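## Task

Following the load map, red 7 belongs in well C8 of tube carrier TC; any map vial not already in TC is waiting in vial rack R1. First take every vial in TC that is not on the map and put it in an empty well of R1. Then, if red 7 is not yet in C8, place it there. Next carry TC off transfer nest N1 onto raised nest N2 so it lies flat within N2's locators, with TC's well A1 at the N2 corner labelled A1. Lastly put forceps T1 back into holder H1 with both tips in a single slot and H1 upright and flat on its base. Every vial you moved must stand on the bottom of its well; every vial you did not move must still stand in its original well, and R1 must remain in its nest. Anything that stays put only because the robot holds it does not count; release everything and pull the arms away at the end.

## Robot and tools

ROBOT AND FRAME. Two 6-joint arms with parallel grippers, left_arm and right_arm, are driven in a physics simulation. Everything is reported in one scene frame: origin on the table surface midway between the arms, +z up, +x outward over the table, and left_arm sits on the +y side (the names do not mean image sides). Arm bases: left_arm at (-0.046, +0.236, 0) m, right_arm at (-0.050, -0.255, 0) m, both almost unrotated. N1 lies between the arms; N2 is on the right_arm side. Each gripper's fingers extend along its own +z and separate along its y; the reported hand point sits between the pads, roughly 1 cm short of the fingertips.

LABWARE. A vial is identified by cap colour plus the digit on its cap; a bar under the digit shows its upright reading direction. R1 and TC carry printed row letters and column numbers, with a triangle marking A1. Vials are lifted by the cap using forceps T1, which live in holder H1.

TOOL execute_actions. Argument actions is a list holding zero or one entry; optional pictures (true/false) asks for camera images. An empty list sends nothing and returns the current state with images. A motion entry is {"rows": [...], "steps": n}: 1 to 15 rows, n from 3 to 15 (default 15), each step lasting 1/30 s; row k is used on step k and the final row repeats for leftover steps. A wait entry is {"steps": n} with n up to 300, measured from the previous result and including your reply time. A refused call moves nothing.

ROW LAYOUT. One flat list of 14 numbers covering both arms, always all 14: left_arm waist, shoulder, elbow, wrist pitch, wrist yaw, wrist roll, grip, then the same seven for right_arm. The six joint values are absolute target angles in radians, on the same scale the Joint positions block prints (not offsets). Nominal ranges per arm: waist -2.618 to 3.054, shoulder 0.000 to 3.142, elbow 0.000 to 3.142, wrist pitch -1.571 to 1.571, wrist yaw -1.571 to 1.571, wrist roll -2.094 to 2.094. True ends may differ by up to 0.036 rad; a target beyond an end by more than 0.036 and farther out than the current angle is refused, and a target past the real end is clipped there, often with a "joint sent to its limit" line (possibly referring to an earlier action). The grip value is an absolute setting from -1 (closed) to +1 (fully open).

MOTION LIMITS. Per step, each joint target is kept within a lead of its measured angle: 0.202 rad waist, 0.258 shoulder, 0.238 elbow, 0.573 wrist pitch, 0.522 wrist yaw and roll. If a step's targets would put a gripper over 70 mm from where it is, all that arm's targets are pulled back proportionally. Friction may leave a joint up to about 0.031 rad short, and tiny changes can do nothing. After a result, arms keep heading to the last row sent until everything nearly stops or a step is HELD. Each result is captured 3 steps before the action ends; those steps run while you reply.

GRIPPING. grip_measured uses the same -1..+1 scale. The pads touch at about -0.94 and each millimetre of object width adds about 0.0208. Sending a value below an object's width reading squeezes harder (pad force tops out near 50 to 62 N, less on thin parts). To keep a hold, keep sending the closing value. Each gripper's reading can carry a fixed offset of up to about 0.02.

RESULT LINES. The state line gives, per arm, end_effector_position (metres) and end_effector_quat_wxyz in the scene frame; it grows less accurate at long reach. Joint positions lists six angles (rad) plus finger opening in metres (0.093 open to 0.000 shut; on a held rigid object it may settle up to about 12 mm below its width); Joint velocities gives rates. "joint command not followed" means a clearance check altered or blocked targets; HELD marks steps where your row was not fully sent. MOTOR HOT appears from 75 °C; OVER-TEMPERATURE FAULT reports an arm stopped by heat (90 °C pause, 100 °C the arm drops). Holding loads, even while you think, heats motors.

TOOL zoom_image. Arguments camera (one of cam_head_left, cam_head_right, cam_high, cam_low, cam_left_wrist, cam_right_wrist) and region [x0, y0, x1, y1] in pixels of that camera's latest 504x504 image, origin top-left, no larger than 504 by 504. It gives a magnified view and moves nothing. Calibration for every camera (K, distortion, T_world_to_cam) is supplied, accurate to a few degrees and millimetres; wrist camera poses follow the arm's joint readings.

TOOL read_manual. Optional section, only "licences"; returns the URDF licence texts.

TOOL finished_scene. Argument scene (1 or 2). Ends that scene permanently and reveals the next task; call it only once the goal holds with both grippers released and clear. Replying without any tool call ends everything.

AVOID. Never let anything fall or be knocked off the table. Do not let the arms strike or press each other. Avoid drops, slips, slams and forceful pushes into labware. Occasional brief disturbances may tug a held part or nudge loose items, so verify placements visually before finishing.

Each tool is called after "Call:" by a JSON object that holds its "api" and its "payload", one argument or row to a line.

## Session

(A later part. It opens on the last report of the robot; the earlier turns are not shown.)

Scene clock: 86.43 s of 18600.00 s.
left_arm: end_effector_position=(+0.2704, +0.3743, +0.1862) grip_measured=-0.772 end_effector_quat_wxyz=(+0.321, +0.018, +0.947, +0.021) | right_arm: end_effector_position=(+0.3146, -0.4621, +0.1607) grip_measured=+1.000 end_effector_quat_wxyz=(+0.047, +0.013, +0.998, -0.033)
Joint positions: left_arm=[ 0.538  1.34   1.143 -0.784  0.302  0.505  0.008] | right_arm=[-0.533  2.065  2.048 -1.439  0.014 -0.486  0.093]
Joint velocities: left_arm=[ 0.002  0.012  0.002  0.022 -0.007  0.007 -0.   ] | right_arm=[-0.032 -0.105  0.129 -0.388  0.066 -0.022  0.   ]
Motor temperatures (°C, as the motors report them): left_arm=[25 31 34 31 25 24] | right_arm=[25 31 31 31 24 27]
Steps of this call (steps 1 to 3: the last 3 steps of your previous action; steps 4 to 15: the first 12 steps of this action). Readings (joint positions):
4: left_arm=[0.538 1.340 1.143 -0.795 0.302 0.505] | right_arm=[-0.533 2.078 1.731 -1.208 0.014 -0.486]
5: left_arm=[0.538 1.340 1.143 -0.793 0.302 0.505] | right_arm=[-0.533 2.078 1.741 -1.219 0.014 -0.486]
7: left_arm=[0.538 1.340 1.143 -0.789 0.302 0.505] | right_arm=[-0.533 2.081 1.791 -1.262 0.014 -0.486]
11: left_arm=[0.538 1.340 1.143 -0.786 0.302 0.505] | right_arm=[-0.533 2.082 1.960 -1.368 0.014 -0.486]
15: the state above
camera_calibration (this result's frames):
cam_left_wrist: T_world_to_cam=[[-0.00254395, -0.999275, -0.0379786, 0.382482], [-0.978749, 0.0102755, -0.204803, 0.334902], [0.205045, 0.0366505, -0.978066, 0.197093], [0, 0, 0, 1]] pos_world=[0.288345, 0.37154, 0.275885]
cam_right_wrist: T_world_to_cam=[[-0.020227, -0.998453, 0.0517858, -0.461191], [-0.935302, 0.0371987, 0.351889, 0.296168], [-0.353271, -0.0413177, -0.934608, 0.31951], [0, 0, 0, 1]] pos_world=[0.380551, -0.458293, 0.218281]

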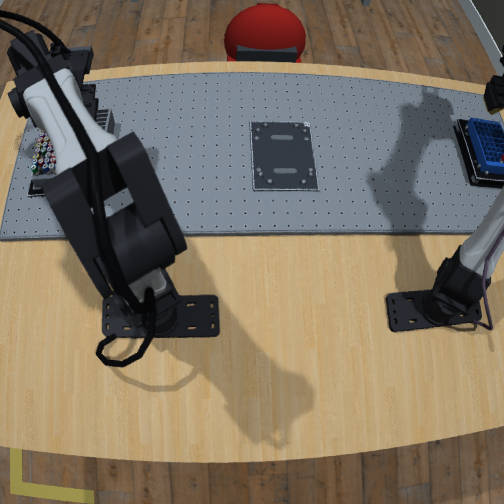

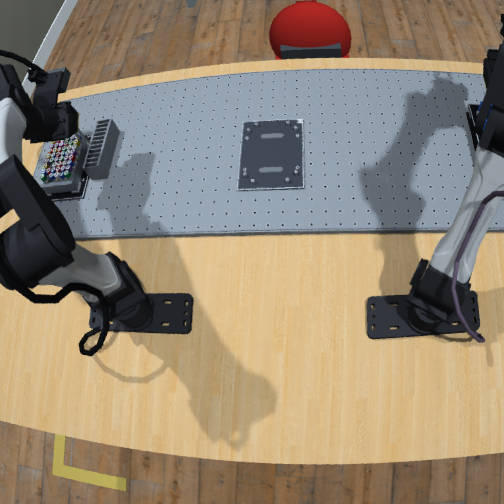

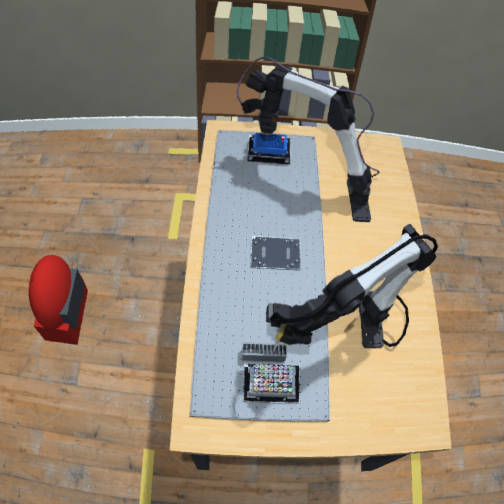

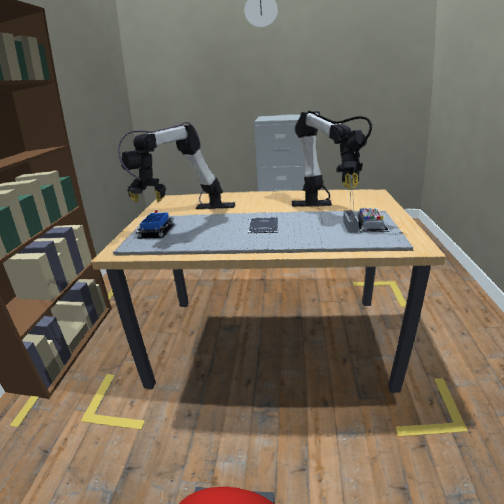

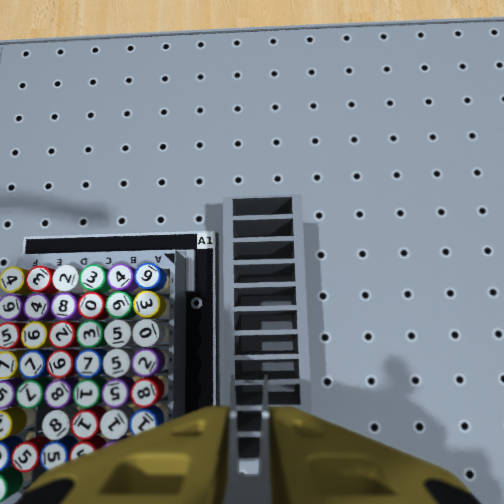

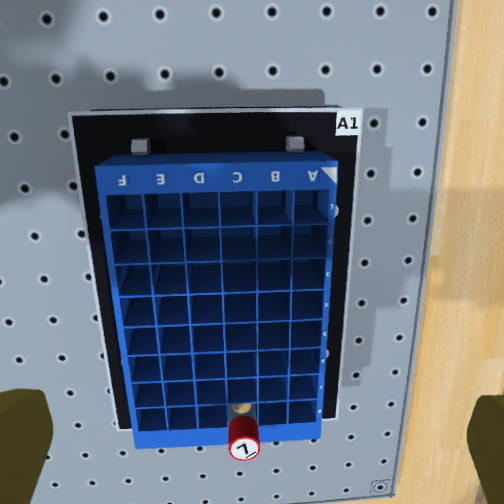

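Call:
{"api": "execute_actions", "payload": {
  "actions": [
    {"rows":[[0.5,1.33,1.09,-0.71,0.31,0.51,-0.77,-0.53,2.08,2.05,-1.53,0.016,-0.485,1]],"steps":15}
  ]
}}

Call:
{"api": "execute_actions", "payload": {
  "actions": [
    {"steps":10}
  ],
  "pictures": true
}}

Call:
{"api": "zoom_image", "payload": {
  "camera": "cam_high",
  "region": [230, 310, 310, 370]
}}

Scene clock: 86.97 s of 18600.00 s.
left_arm: end_effector_position=(+0.2751, +0.3661, +0.1763) grip_measured=-0.772 end_effector_quat_wxyz=(+0.323, +0.032, +0.946, +0.018) | right_arm: end_effector_position=(+0.2998, -0.4538, +0.1604) grip_measured=+1.000 end_effector_quat_wxyz=(+0.017, +0.013, +1.000, -0.017)
Joint positions: left_arm=[ 0.511  1.34   1.101 -0.738  0.303  0.505  0.008] | right_arm=[-0.533  2.064  2.05  -1.511  0.014 -0.486  0.093]
Joint velocities: left_arm=[-0.007 -0.002 -0.017  0.007 -0.037  0.081  0.   ] | right_arm=[-0.007  0.002  0.007 -0.037 -0.022  0.022  0.   ]
Motor temperatures (°C, as the motors report them): left_arm=[25 31 34 31 25 24] | right_arm=[25 31 31 31 24 27]
Steps of this call (steps 1 to 3: the last 3 steps of your previous action; step 4: the robot went on to your last target; steps 5 to 16: the first 12 steps of this action). Readings (joint positions):
5: left_arm=[0.536 1.340 1.137 -0.775 0.302 0.505] | right_arm=[-0.533 2.064 2.050 -1.490 0.014 -0.486]
6: left_arm=[0.529 1.340 1.128 -0.762 0.302 0.505] | right_arm=[-0.533 2.064 2.050 -1.495 0.014 -0.486]
8: left_arm=[0.516 1.340 1.110 -0.752 0.302 0.505] | right_arm=[-0.533 2.064 2.050 -1.502 0.014 -0.486]
12: left_arm=[0.511 1.340 1.101 -0.746 0.303 0.505] | right_arm=[-0.533 2.064 2.050 -1.509 0.014 -0.486]
16: the state above

Scene clock: 87.30 s of 18600.00 s.
left_arm: end_effector_position=(+0.2758, +0.3665, +0.1768) grip_measured=-0.772 end_effector_quat_wxyz=(+0.324, +0.032, +0.945, +0.019) | right_arm: end_effector_position=(+0.2996, -0.4537, +0.1604) grip_measured=+1.000 end_effector_quat_wxyz=(+0.016, +0.013, +1.000, -0.017)
Joint positions: left_arm=[ 0.511  1.34   1.101 -0.734  0.303  0.505  0.008] | right_arm=[-0.533  2.064  2.05  -1.512  0.014 -0.486  0.093]
Joint velocities: left_arm=[ 0.002 -0.007 -0.002  0.022  0.037 -0.022  0.   ] | right_arm=[-0.002 -0.007  0.002 -0.051  0.022 -0.037  0.   ]
Motor temperatures (°C, as the motors report them): left_arm=[25 31 34 31 25 24] | right_arm=[25 31 31 31 24 27]
Kept back: nothing.
Steps of this call (steps 1 to 3: the last 3 steps of your previous action; steps 4 to 10: the robot went on to your last target). Readings (joint positions):
1: left_arm=[0.511 1.340 1.101 -0.737 0.303 0.505] | right_arm=[-0.533 2.064 2.050 -1.511 0.014 -0.486]
2: left_arm=[0.511 1.340 1.101 -0.736 0.303 0.505] | right_arm=[-0.533 2.064 2.050 -1.512 0.014 -0.486]
4: left_arm=[0.511 1.340 1.101 -0.735 0.303 0.505] | right_arm=[-0.533 2.064 2.050 -1.512 0.014 -0.486]
8: left_arm=[0.511 1.340 1.101 -0.734 0.303 0.505] | right_arm=[-0.533 2.064 2.050 -1.512 0.014 -0.486]
10: the state above
camera_calibration (this result's frames):
cam_left_wrist: T_world_to_cam=[[-0.0298887, -0.998655, -0.0423761, 0.382413], [-0.976479, 0.0382291, -0.212196, 0.328764], [0.213531, 0.0350371, -0.976308, 0.185009], [0, 0, 0, 1]] pos_world=[0.292956, 0.362848, 0.266593]
cam_right_wrist: T_world_to_cam=[[-0.0180883, -0.999652, 0.0192021, -0.449061], [-0.91239, 0.0243579, 0.408596, 0.260153], [-0.408922, -0.010129, -0.912513, 0.341616], [0, 0, 0, 1]] pos_world=[0.368933, -0.451782, 0.214055]

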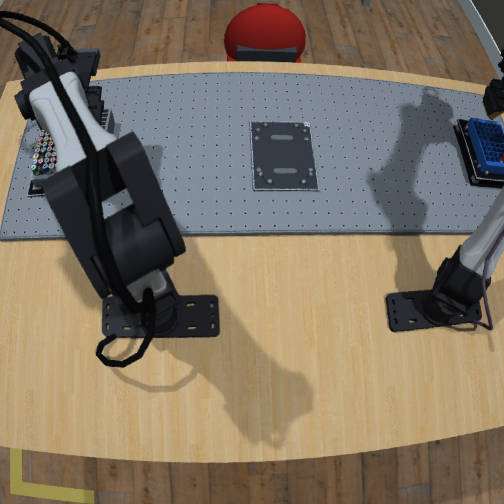

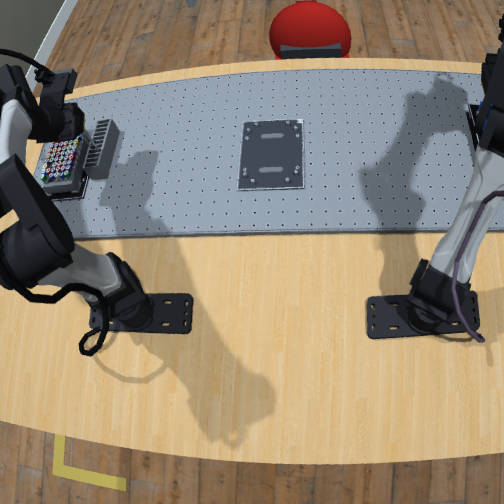

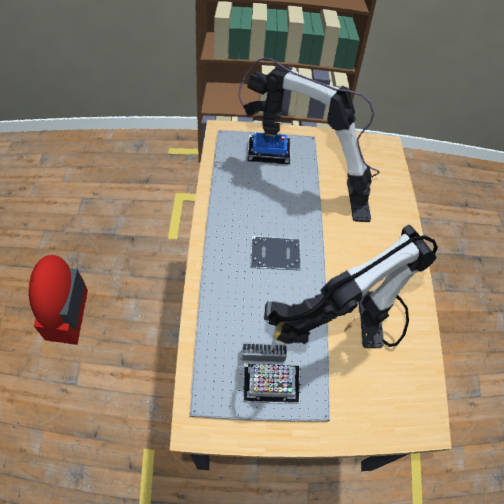

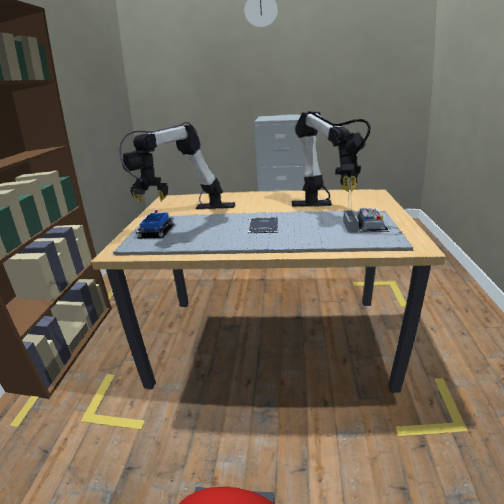

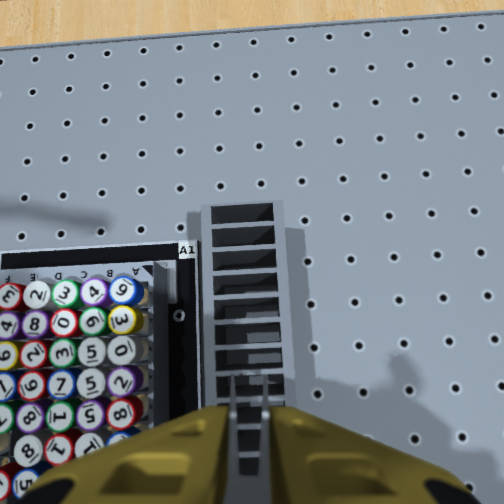

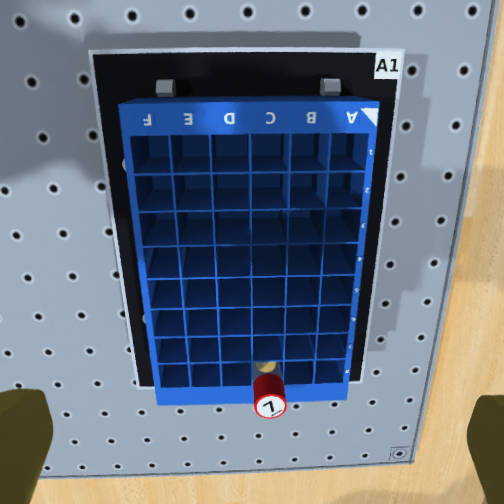

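Region (230, 310, 310, 370) of cam_high's 504x504 image, scaled by 6.300, with more detail than that image has; it fills the top 378 rows of this view, and the rest is white.

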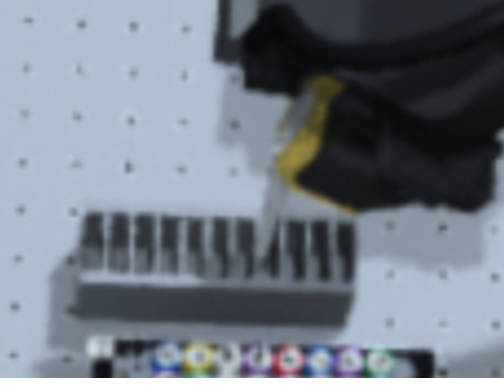

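Call:
{"api": "execute_actions", "payload": {
  "actions": [
    {"rows":[[0.5,1.33,1.05,-0.65,0.31,0.51,-0.77,-0.53,2.08,2.05,-1.53,0.016,-0.485,1]],"steps":15}
  ]
}}

Call:
{"api": "execute_actions", "payload": {
  "actions": [
    {"steps":10}
  ],
  "pictures": true
}}

Call:
{"api": "zoom_image", "payload": {
  "camera": "cam_high",
  "region": [230, 310, 310, 370]
}}

Scene clock: 87.83 s of 18600.00 s.
left_arm: end_effector_position=(+0.2783, +0.3680, +0.1690) grip_measured=-0.772 end_effector_quat_wxyz=(+0.331, +0.033, +0.943, +0.023) | right_arm: end_effector_position=(+0.2995, -0.4537, +0.1604) grip_measured=+1.000 end_effector_quat_wxyz=(+0.016, +0.013, +1.000, -0.017)
Joint positions: left_arm=[ 0.511  1.34   1.061 -0.678  0.303  0.505  0.008] | right_arm=[-0.533  2.064  2.05  -1.512  0.014 -0.486  0.093]
Joint velocities: left_arm=[-0.007 -0.017 -0.007  0.037 -0.037  0.022  0.   ] | right_arm=[-0.002 -0.012 -0.002  0.022  0.022  0.037  0.   ]
Motor temperatures (°C, as the motors report them): left_arm=[25 31 34 31 25 24] | right_arm=[25 31 31 31 24 27]
Steps of this call (steps 1 to 4: the robot went on to your last target; steps 5 to 16: the first 12 steps of this action). Readings (joint positions):
5: left_arm=[0.511 1.340 1.095 -0.724 0.303 0.505] | right_arm=[-0.533 2.064 2.050 -1.512 0.014 -0.486]
6: left_arm=[0.511 1.340 1.087 -0.710 0.303 0.505] | right_arm=[-0.533 2.064 2.050 -1.512 0.014 -0.486]
8: left_arm=[0.511 1.340 1.070 -0.697 0.303 0.505] | right_arm=[-0.533 2.064 2.050 -1.512 0.014 -0.486]
12: left_arm=[0.511 1.340 1.061 -0.687 0.303 0.505] | right_arm=[-0.533 2.064 2.050 -1.512 0.014 -0.486]
16: the state above

Scene clock: 88.17 s of 18600.00 s.
left_arm: end_effector_position=(+0.2790, +0.3684, +0.1696) grip_measured=-0.772 end_effector_quat_wxyz=(+0.332, +0.033, +0.942, +0.024) | right_arm: end_effector_position=(+0.2995, -0.4537, +0.1604) grip_measured=+1.000 end_effector_quat_wxyz=(+0.016, +0.013, +1.000, -0.017)
Joint positions: left_arm=[ 0.511  1.34   1.061 -0.674  0.303  0.505  0.008] | right_arm=[-0.533  2.064  2.05  -1.512  0.014 -0.486  0.093]
Joint velocities: left_arm=[ 0.007 -0.002  0.012  0.051 -0.051 -0.066 -0.   ] | right_arm=[ 0.012  0.002  0.012 -0.051 -0.007  0.007  0.   ]
Motor temperatures (°C, as the motors report them): left_arm=[25 31 34 31 25 24] | right_arm=[25 31 31 31 24 27]
Kept back: nothing.
Steps of this call (steps 1 to 3: the last 3 steps of your previous action; steps 4 to 10: the robot went on to your last target). Readings (joint positions):
1: left_arm=[0.511 1.340 1.061 -0.677 0.303 0.505] | right_arm=[-0.533 2.064 2.050 -1.512 0.014 -0.486]
2: left_arm=[0.511 1.340 1.061 -0.676 0.303 0.505] | right_arm=[-0.533 2.064 2.050 -1.512 0.014 -0.486]
4: left_arm=[0.511 1.340 1.061 -0.675 0.303 0.505] | right_arm=[-0.533 2.064 2.050 -1.512 0.014 -0.486]
8: left_arm=[0.511 1.340 1.061 -0.674 0.303 0.505] | right_arm=[-0.533 2.064 2.050 -1.512 0.014 -0.486]
10: the state above
camera_calibration (this result's frames):
cam_left_wrist: T_world_to_cam=[[-0.0290563, -0.998166, -0.0531146, 0.385491], [-0.972635, 0.0404872, -0.228783, 0.3312], [0.230514, 0.0450135, -0.972027, 0.168094], [0, 0, 0, 1]] pos_world=[0.29459, 0.363808, 0.259641]
cam_right_wrist: T_world_to_cam=[[-0.0180819, -0.999656, 0.0190217, -0.448992], [-0.912254, 0.0242817, 0.408904, 0.259956], [-0.409225, -0.00995884, -0.912379, 0.341726], [0, 0, 0, 1]] pos_world=[0.36887, -0.451747, 0.214028]

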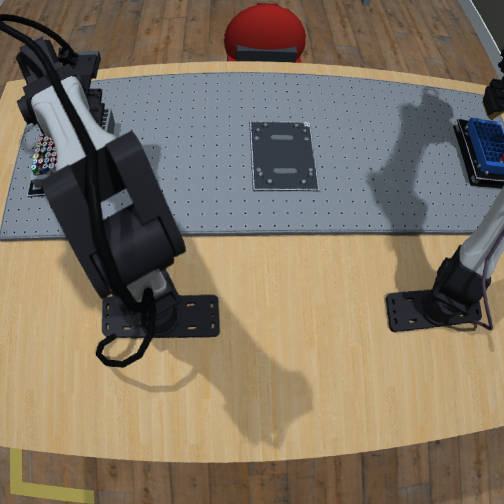

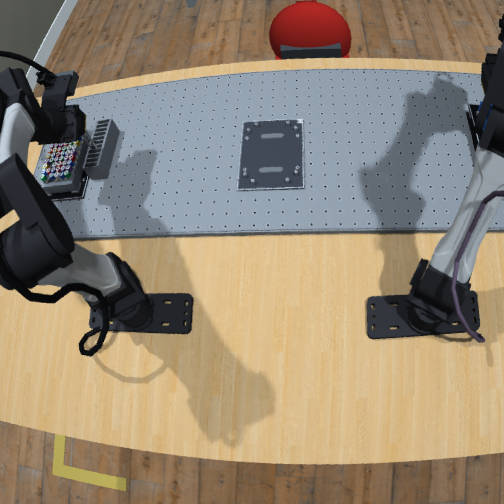

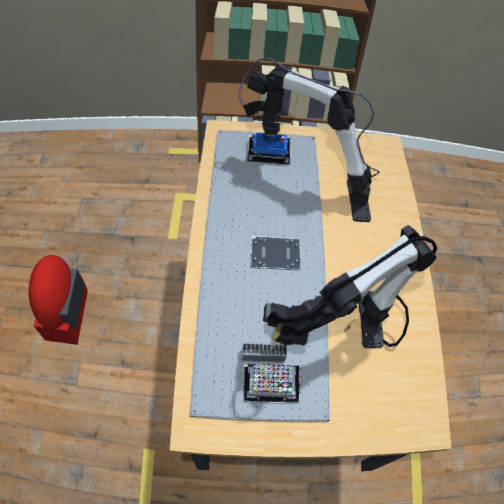

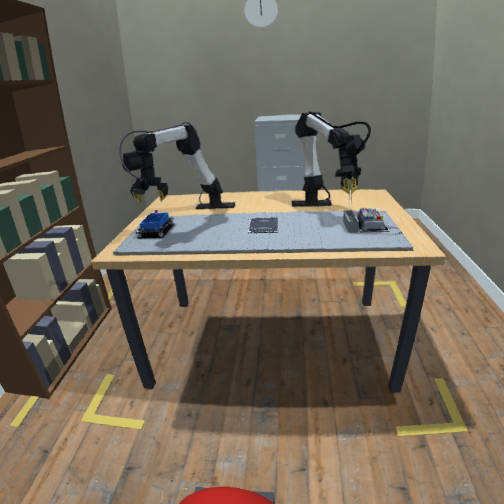

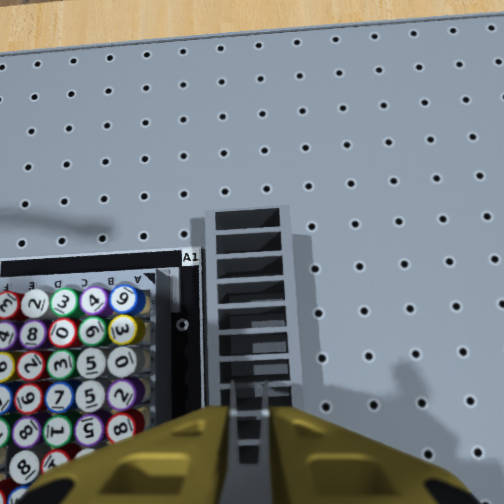

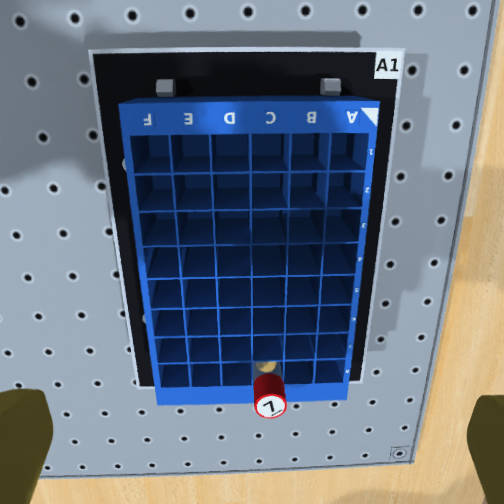

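Region (230, 310, 310, 370) of cam_high's 504x504 image, scaled by 6.300, with more detail than that image has; it fills the top 378 rows of this view, and the rest is white.

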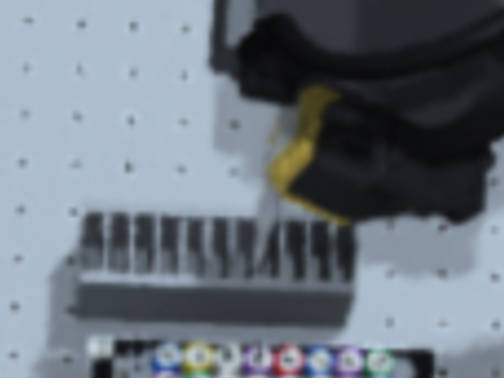

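Call:
{"api": "zoom_image", "payload": {
  "camera": "cam_left_wrist",
  "region": [190, 320, 320, 430]
}}

Call:
{"api": "zoom_image", "payload": {
  "camera": "cam_low",
  "region": [320, 170, 400, 240]
}}

Region (190, 320, 320, 430) of cam_left_wrist's 504x504 image, scaled by 3.877, with more detail than that image has; it fills the top 426 rows of this view, and the rest is white.

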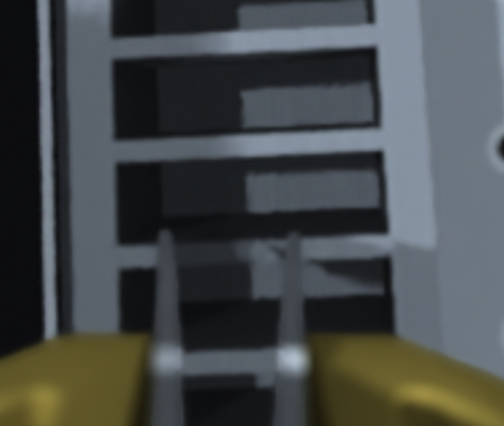

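Region (320, 170, 400, 240) of cam_low's 504x504 image, scaled by 6.300, with more detail than that image has; it fills the top 441 rows of this view, and the rest is white.

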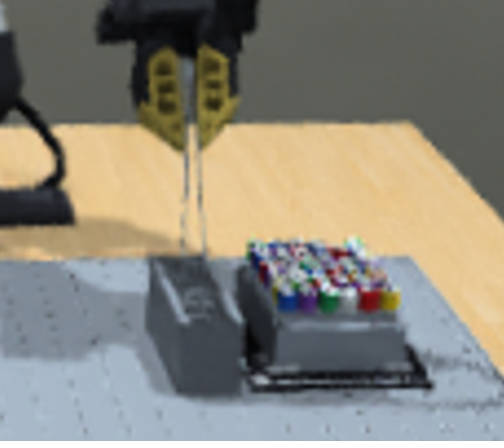

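Call:
{"api": "execute_actions", "payload": {
  "actions": [
    {"rows":[[0.5,1.375,1.03,-0.61,0.31,0.51,-0.77,-0.53,2.08,2.05,-1.53,0.016,-0.485,1]],"steps":15}
  ]
}}

Call:
{"api": "execute_actions", "payload": {
  "actions": [
    {"steps":10}
  ],
  "pictures": true
}}

Call:
{"api": "zoom_image", "payload": {
  "camera": "cam_left_wrist",
  "region": [190, 320, 320, 430]
}}

Scene clock: 88.77 s of 18600.00 s.
left_arm: end_effector_position=(+0.2825, +0.3704, +0.1606) grip_measured=-0.772 end_effector_quat_wxyz=(+0.332, +0.033, +0.943, +0.023) | right_arm: end_effector_position=(+0.2995, -0.4537, +0.1604) grip_measured=+1.000 end_effector_quat_wxyz=(+0.016, +0.013, +1.000, -0.017)
Joint positions: left_arm=[ 0.511  1.36   1.042 -0.637  0.303  0.505  0.008] | right_arm=[-0.533  2.064  2.05  -1.512  0.014 -0.486  0.093]
Joint velocities: left_arm=[-0.002 -0.012 -0.007  0.095 -0.007  0.007  0.   ] | right_arm=[-0.012  0.002 -0.017 -0.007  0.007 -0.037  0.   ]
Motor temperatures (°C, as the motors report them): left_arm=[25 31 34 31 25 24] | right_arm=[25 32 31 31 24 27]
Steps of this call (steps 1 to 6: the robot went on to your last target; steps 7 to 18: the first 12 steps of this action). Readings (joint positions):
7: left_arm=[0.511 1.340 1.059 -0.668 0.303 0.505] | right_arm=[-0.533 2.064 2.050 -1.512 0.014 -0.486]
8: left_arm=[0.511 1.342 1.055 -0.659 0.303 0.505] | right_arm=[-0.533 2.064 2.050 -1.512 0.014 -0.486]
10: left_arm=[0.511 1.351 1.049 -0.649 0.303 0.505] | right_arm=[-0.533 2.064 2.050 -1.512 0.014 -0.486]
14: left_arm=[0.511 1.360 1.042 -0.642 0.303 0.505] | right_arm=[-0.533 2.064 2.050 -1.512 0.014 -0.486]
18: the state above

Scene clock: 89.10 s of 18600.00 s.
left_arm: end_effector_position=(+0.2831, +0.3708, +0.1610) grip_measured=-0.772 end_effector_quat_wxyz=(+0.333, +0.034, +0.942, +0.024) | right_arm: end_effector_position=(+0.2995, -0.4537, +0.1604) grip_measured=+1.000 end_effector_quat_wxyz=(+0.016, +0.013, +1.000, -0.017)
Joint positions: left_arm=[ 0.511  1.36   1.042 -0.634  0.303  0.505  0.008] | right_arm=[-0.533  2.064  2.05  -1.512  0.014 -0.486  0.093]
Joint velocities: left_arm=[-0.012 -0.007 -0.002 -0.022 -0.007 -0.007  0.   ] | right_arm=[ 0.007 -0.012 -0.012 -0.022 -0.095  0.022  0.   ]
Motor temperatures (°C, as the motors report them): left_arm=[25 31 34 31 25 24] | right_arm=[25 32 31 31 24 27]
Kept back: nothing.
Steps of this call (steps 1 to 3: the last 3 steps of your previous action; steps 4 to 10: the robot went on to your last target). Readings (joint positions):
1: left_arm=[0.511 1.360 1.042 -0.636 0.303 0.505] | right_arm=[-0.533 2.064 2.050 -1.512 0.014 -0.486]
2: left_arm=[0.511 1.360 1.042 -0.636 0.303 0.505] | right_arm=[-0.533 2.064 2.050 -1.512 0.014 -0.486]
4: left_arm=[0.511 1.360 1.042 -0.635 0.303 0.505] | right_arm=[-0.533 2.064 2.050 -1.512 0.014 -0.486]
8: left_arm=[0.511 1.360 1.042 -0.634 0.303 0.505] | right_arm=[-0.533 2.064 2.050 -1.512 0.014 -0.486]
10: the state above
camera_calibration (this result's frames):
cam_left_wrist: T_world_to_cam=[[-0.0292163, -0.998143, -0.0534591, 0.387594], [-0.972364, 0.0407739, -0.229883, 0.333148], [0.231636, 0.0452654, -0.971749, 0.158249], [0, 0, 0, 1]] pos_world=[0.298609, 0.366127, 0.251083]
cam_right_wrist: T_world_to_cam=[[-0.0180819, -0.999656, 0.0190217, -0.448992], [-0.912254, 0.0242817, 0.408904, 0.259956], [-0.409225, -0.00995884, -0.912379, 0.341726], [0, 0, 0, 1]] pos_world=[0.36887, -0.451747, 0.214028]

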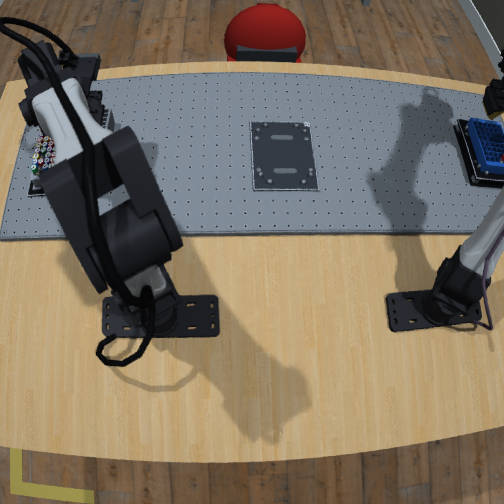

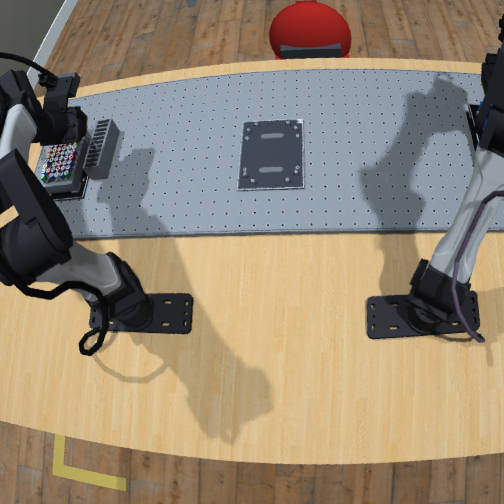

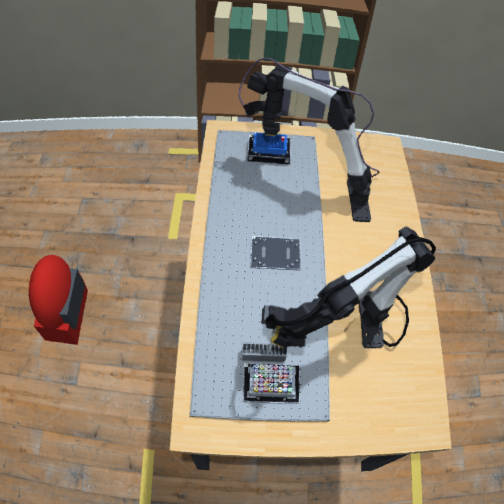

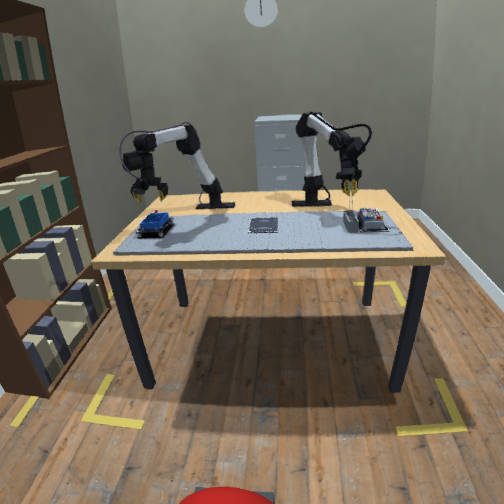

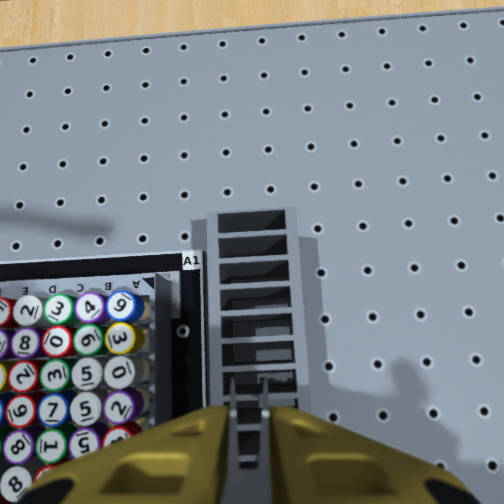

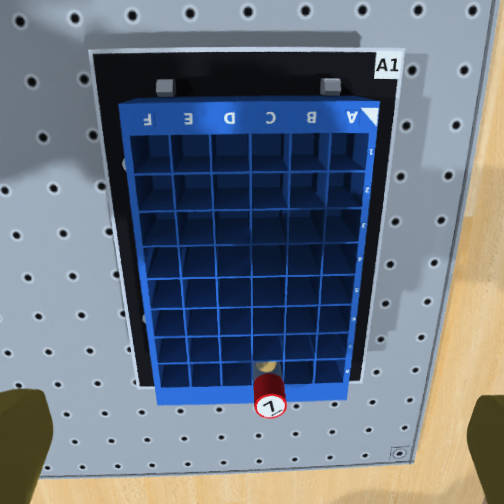

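Region (190, 320, 320, 430) of cam_left_wrist's 504x504 image, scaled by 3.877, with more detail than that image has; it fills the top 426 rows of this view, and the rest is white.

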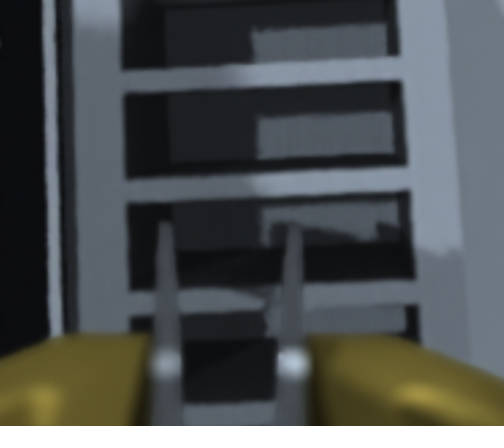

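Good. Lower slowly ~19mm, with slight waist shift.

Call:
{"api": "execute_actions", "payload": {
  "actions": [
    {"rows":[[0.49,1.36,1.024,-0.6,0.31,0.51,-0.77,-0.53,2.08,2.05,-1.53,0.016,-0.485,1],[0.49,1.36,1.018,-0.594,0.31,0.51,-0.77,-0.53,2.08,2.05,-1.53,0.016,-0.485,1],[0.49,1.36,1.012,-0.588,0.31,0.51,-0.77,-0.53,2.08,2.05,-1.53,0.016,-0.485,1],[0.49,1.36,1.006,-0.582,0.31,0.51,-0.77,-0.53,2.08,2.05,-1.53,0.016,-0.485,1],[0.49,1.36,1.0,-0.576,0.31,0.51,-0.77,-0.53,2.08,2.05,-1.53,0.016,-0.485,1],[0.49,1.36,0.994,-0.57,0.31,0.51,-0.77,-0.53,2.08,2.05,-1.53,0.016,-0.485,1],[0.49,1.36,0.988,-0.564,0.31,0.51,-0.77,-0.53,2.08,2.05,-1.53,0.016,-0.485,1],[0.49,1.36,0.982,-0.558,0.31,0.51,-0.77,-0.53,2.08,2.05,-1.53,0.016,-0.485,1],[0.49,1.36,0.976,-0.552,0.31,0.51,-0.77,-0.53,2.08,2.05,-1.53,0.016,-0.485,1],[0.49,1.36,0.97,-0.546,0.31,0.51,-0.77,-0.53,2.08,2.05,-1.53,0.016,-0.485,1],[0.49,1.36,0.964,-0.54,0.31,0.51,-0.77,-0.53,2.08,2.05,-1.53,0.016,-0.485,1],[0.49,1.36,0.958,-0.535,0.31,0.51,-0.77,-0.53,2.08,2.05,-1.53,0.016,-0.485,1]],"steps":15}
  ]
}}

Call:
{"api": "execute_actions", "payload": {
  "actions": [
    {"steps":8}
  ],
  "pictures": true
}}

Call:
{"api": "zoom_image", "payload": {
  "camera": "cam_left_wrist",
  "region": [190, 320, 320, 430]
}}

Scene clock: 89.80 s of 18600.00 s.
left_arm: end_effector_position=(+0.2815, +0.3664, +0.1449) grip_measured=-0.772 end_effector_quat_wxyz=(+0.330, +0.037, +0.943, +0.021) | right_arm: end_effector_position=(+0.2995, -0.4537, +0.1604) grip_measured=+1.000 end_effector_quat_wxyz=(+0.016, +0.013, +1.000, -0.017)
Joint positions: left_arm=[ 0.502  1.36   0.982 -0.582  0.303  0.505  0.008] | right_arm=[-0.533  2.064  2.05  -1.512  0.014 -0.486  0.093]
Joint velocities: left_arm=[-0.017 -0.007 -0.178  0.125  0.037  0.007 -0.   ] | right_arm=[-0.002 -0.002  0.007 -0.037 -0.007  0.007  0.   ]
Motor temperatures (°C, as the motors report them): left_arm=[25 31 34 31 25 24] | right_arm=[25 32 31 31 24 27]
Steps of this call (steps 1 to 9: the robot went on to your last target; steps 10 to 21: the first 12 steps of this action). Readings (joint positions):
10: left_arm=[0.510 1.360 1.042 -0.633 0.303 0.505] | right_arm=[-0.533 2.064 2.050 -1.512 0.014 -0.486]
11: left_arm=[0.508 1.360 1.041 -0.629 0.303 0.505] | right_arm=[-0.533 2.064 2.050 -1.512 0.014 -0.486]
13: left_arm=[0.504 1.360 1.033 -0.619 0.303 0.505] | right_arm=[-0.533 2.064 2.050 -1.512 0.014 -0.486]
17: left_arm=[0.502 1.360 1.007 -0.601 0.303 0.505] | right_arm=[-0.533 2.064 2.050 -1.512 0.014 -0.486]
21: the state above

Scene clock: 90.07 s of 18600.00 s.
left_arm: end_effector_position=(+0.2823, +0.3669, +0.1431) grip_measured=-0.772 end_effector_quat_wxyz=(+0.333, +0.037, +0.942, +0.023) | right_arm: end_effector_position=(+0.2995, -0.4537, +0.1604) grip_measured=+1.000 end_effector_quat_wxyz=(+0.016, +0.013, +1.000, -0.017)
Joint positions: left_arm=[ 0.502  1.36   0.971 -0.563  0.303  0.505  0.008] | right_arm=[-0.533  2.064  2.05  -1.512  0.014 -0.486  0.093]
Joint velocities: left_arm=[ 0.002  0.037  0.017 -0.022 -0.051 -0.007 -0.   ] | right_arm=[-0.007 -0.002  0.012 -0.022 -0.051 -0.022  0.   ]
Motor temperatures (°C, as the motors report them): left_arm=[25 31 34 31 25 24] | right_arm=[25 32 31 31 24 27]
Kept back: nothing.
Steps of this call (steps 1 to 3: the last 3 steps of your previous action; steps 4 to 8: the robot went on to your last target). Readings (joint positions):
1: left_arm=[0.502 1.360 0.977 -0.578 0.303 0.505] | right_arm=[-0.533 2.064 2.050 -1.512 0.014 -0.486]
2: left_arm=[0.502 1.360 0.973 -0.575 0.303 0.505] | right_arm=[-0.533 2.064 2.050 -1.512 0.014 -0.486]
4: left_arm=[0.502 1.360 0.971 -0.571 0.303 0.505] | right_arm=[-0.533 2.064 2.050 -1.512 0.014 -0.486]
8: the state above
camera_calibration (this result's frames):
cam_left_wrist: T_world_to_cam=[[-0.0376272, -0.997882, -0.0530542, 0.384985], [-0.972139, 0.0488455, -0.229259, 0.325318], [0.231365, 0.0429496, -0.971919, 0.142079], [0, 0, 0, 1]] pos_world=[0.297868, 0.362177, 0.233096]
cam_right_wrist: T_world_to_cam=[[-0.0180819, -0.999656, 0.0190217, -0.448992], [-0.912254, 0.0242817, 0.408904, 0.259956], [-0.409225, -0.00995884, -0.912379, 0.341726], [0, 0, 0, 1]] pos_world=[0.36887, -0.451747, 0.214028]

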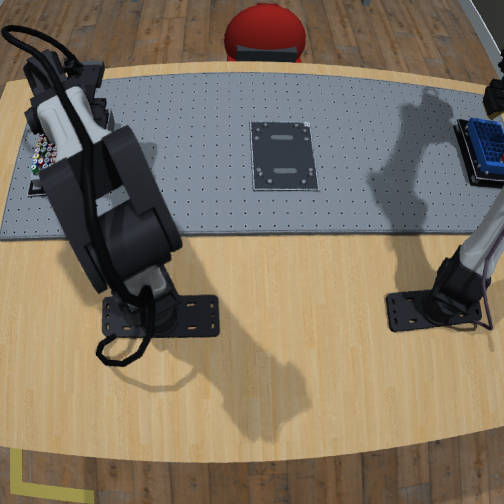

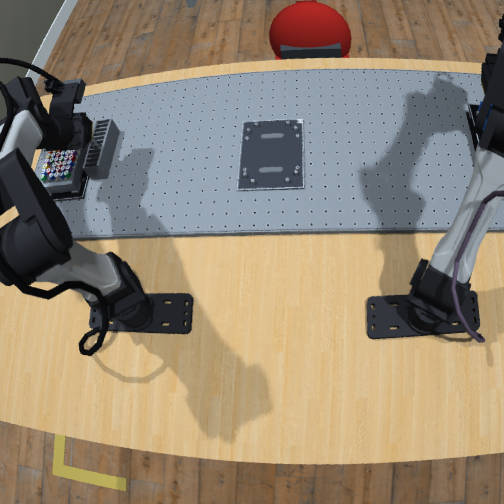

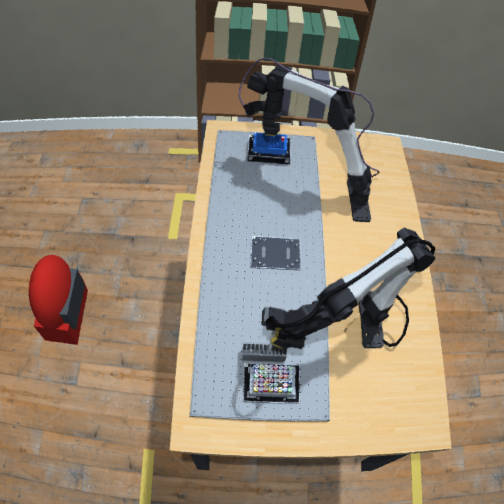

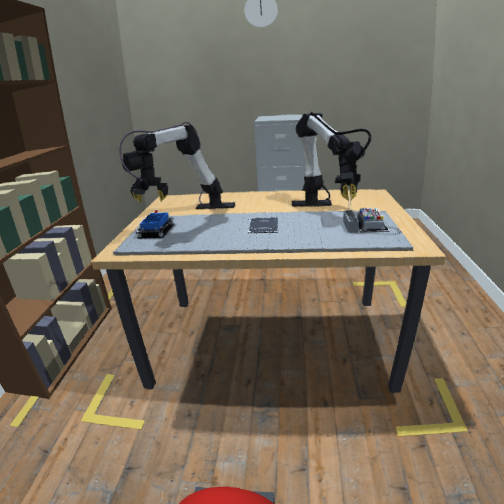

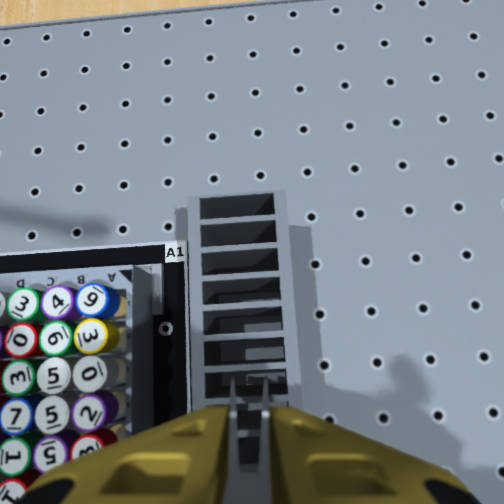

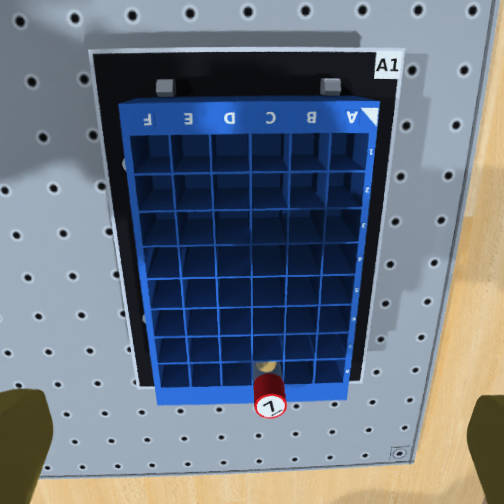

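Region (190, 320, 320, 430) of cam_left_wrist's 504x504 image, scaled by 3.877, with more detail than that image has; it fills the top 426 rows of this view, and the rest is white.

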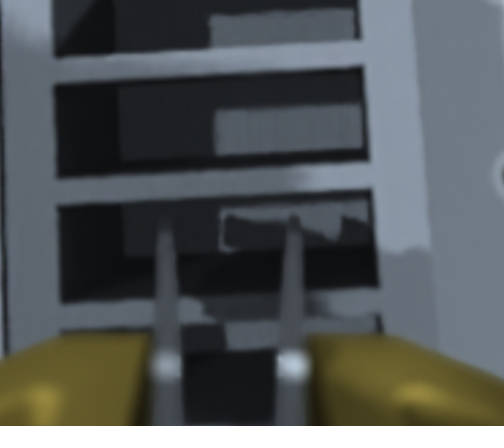

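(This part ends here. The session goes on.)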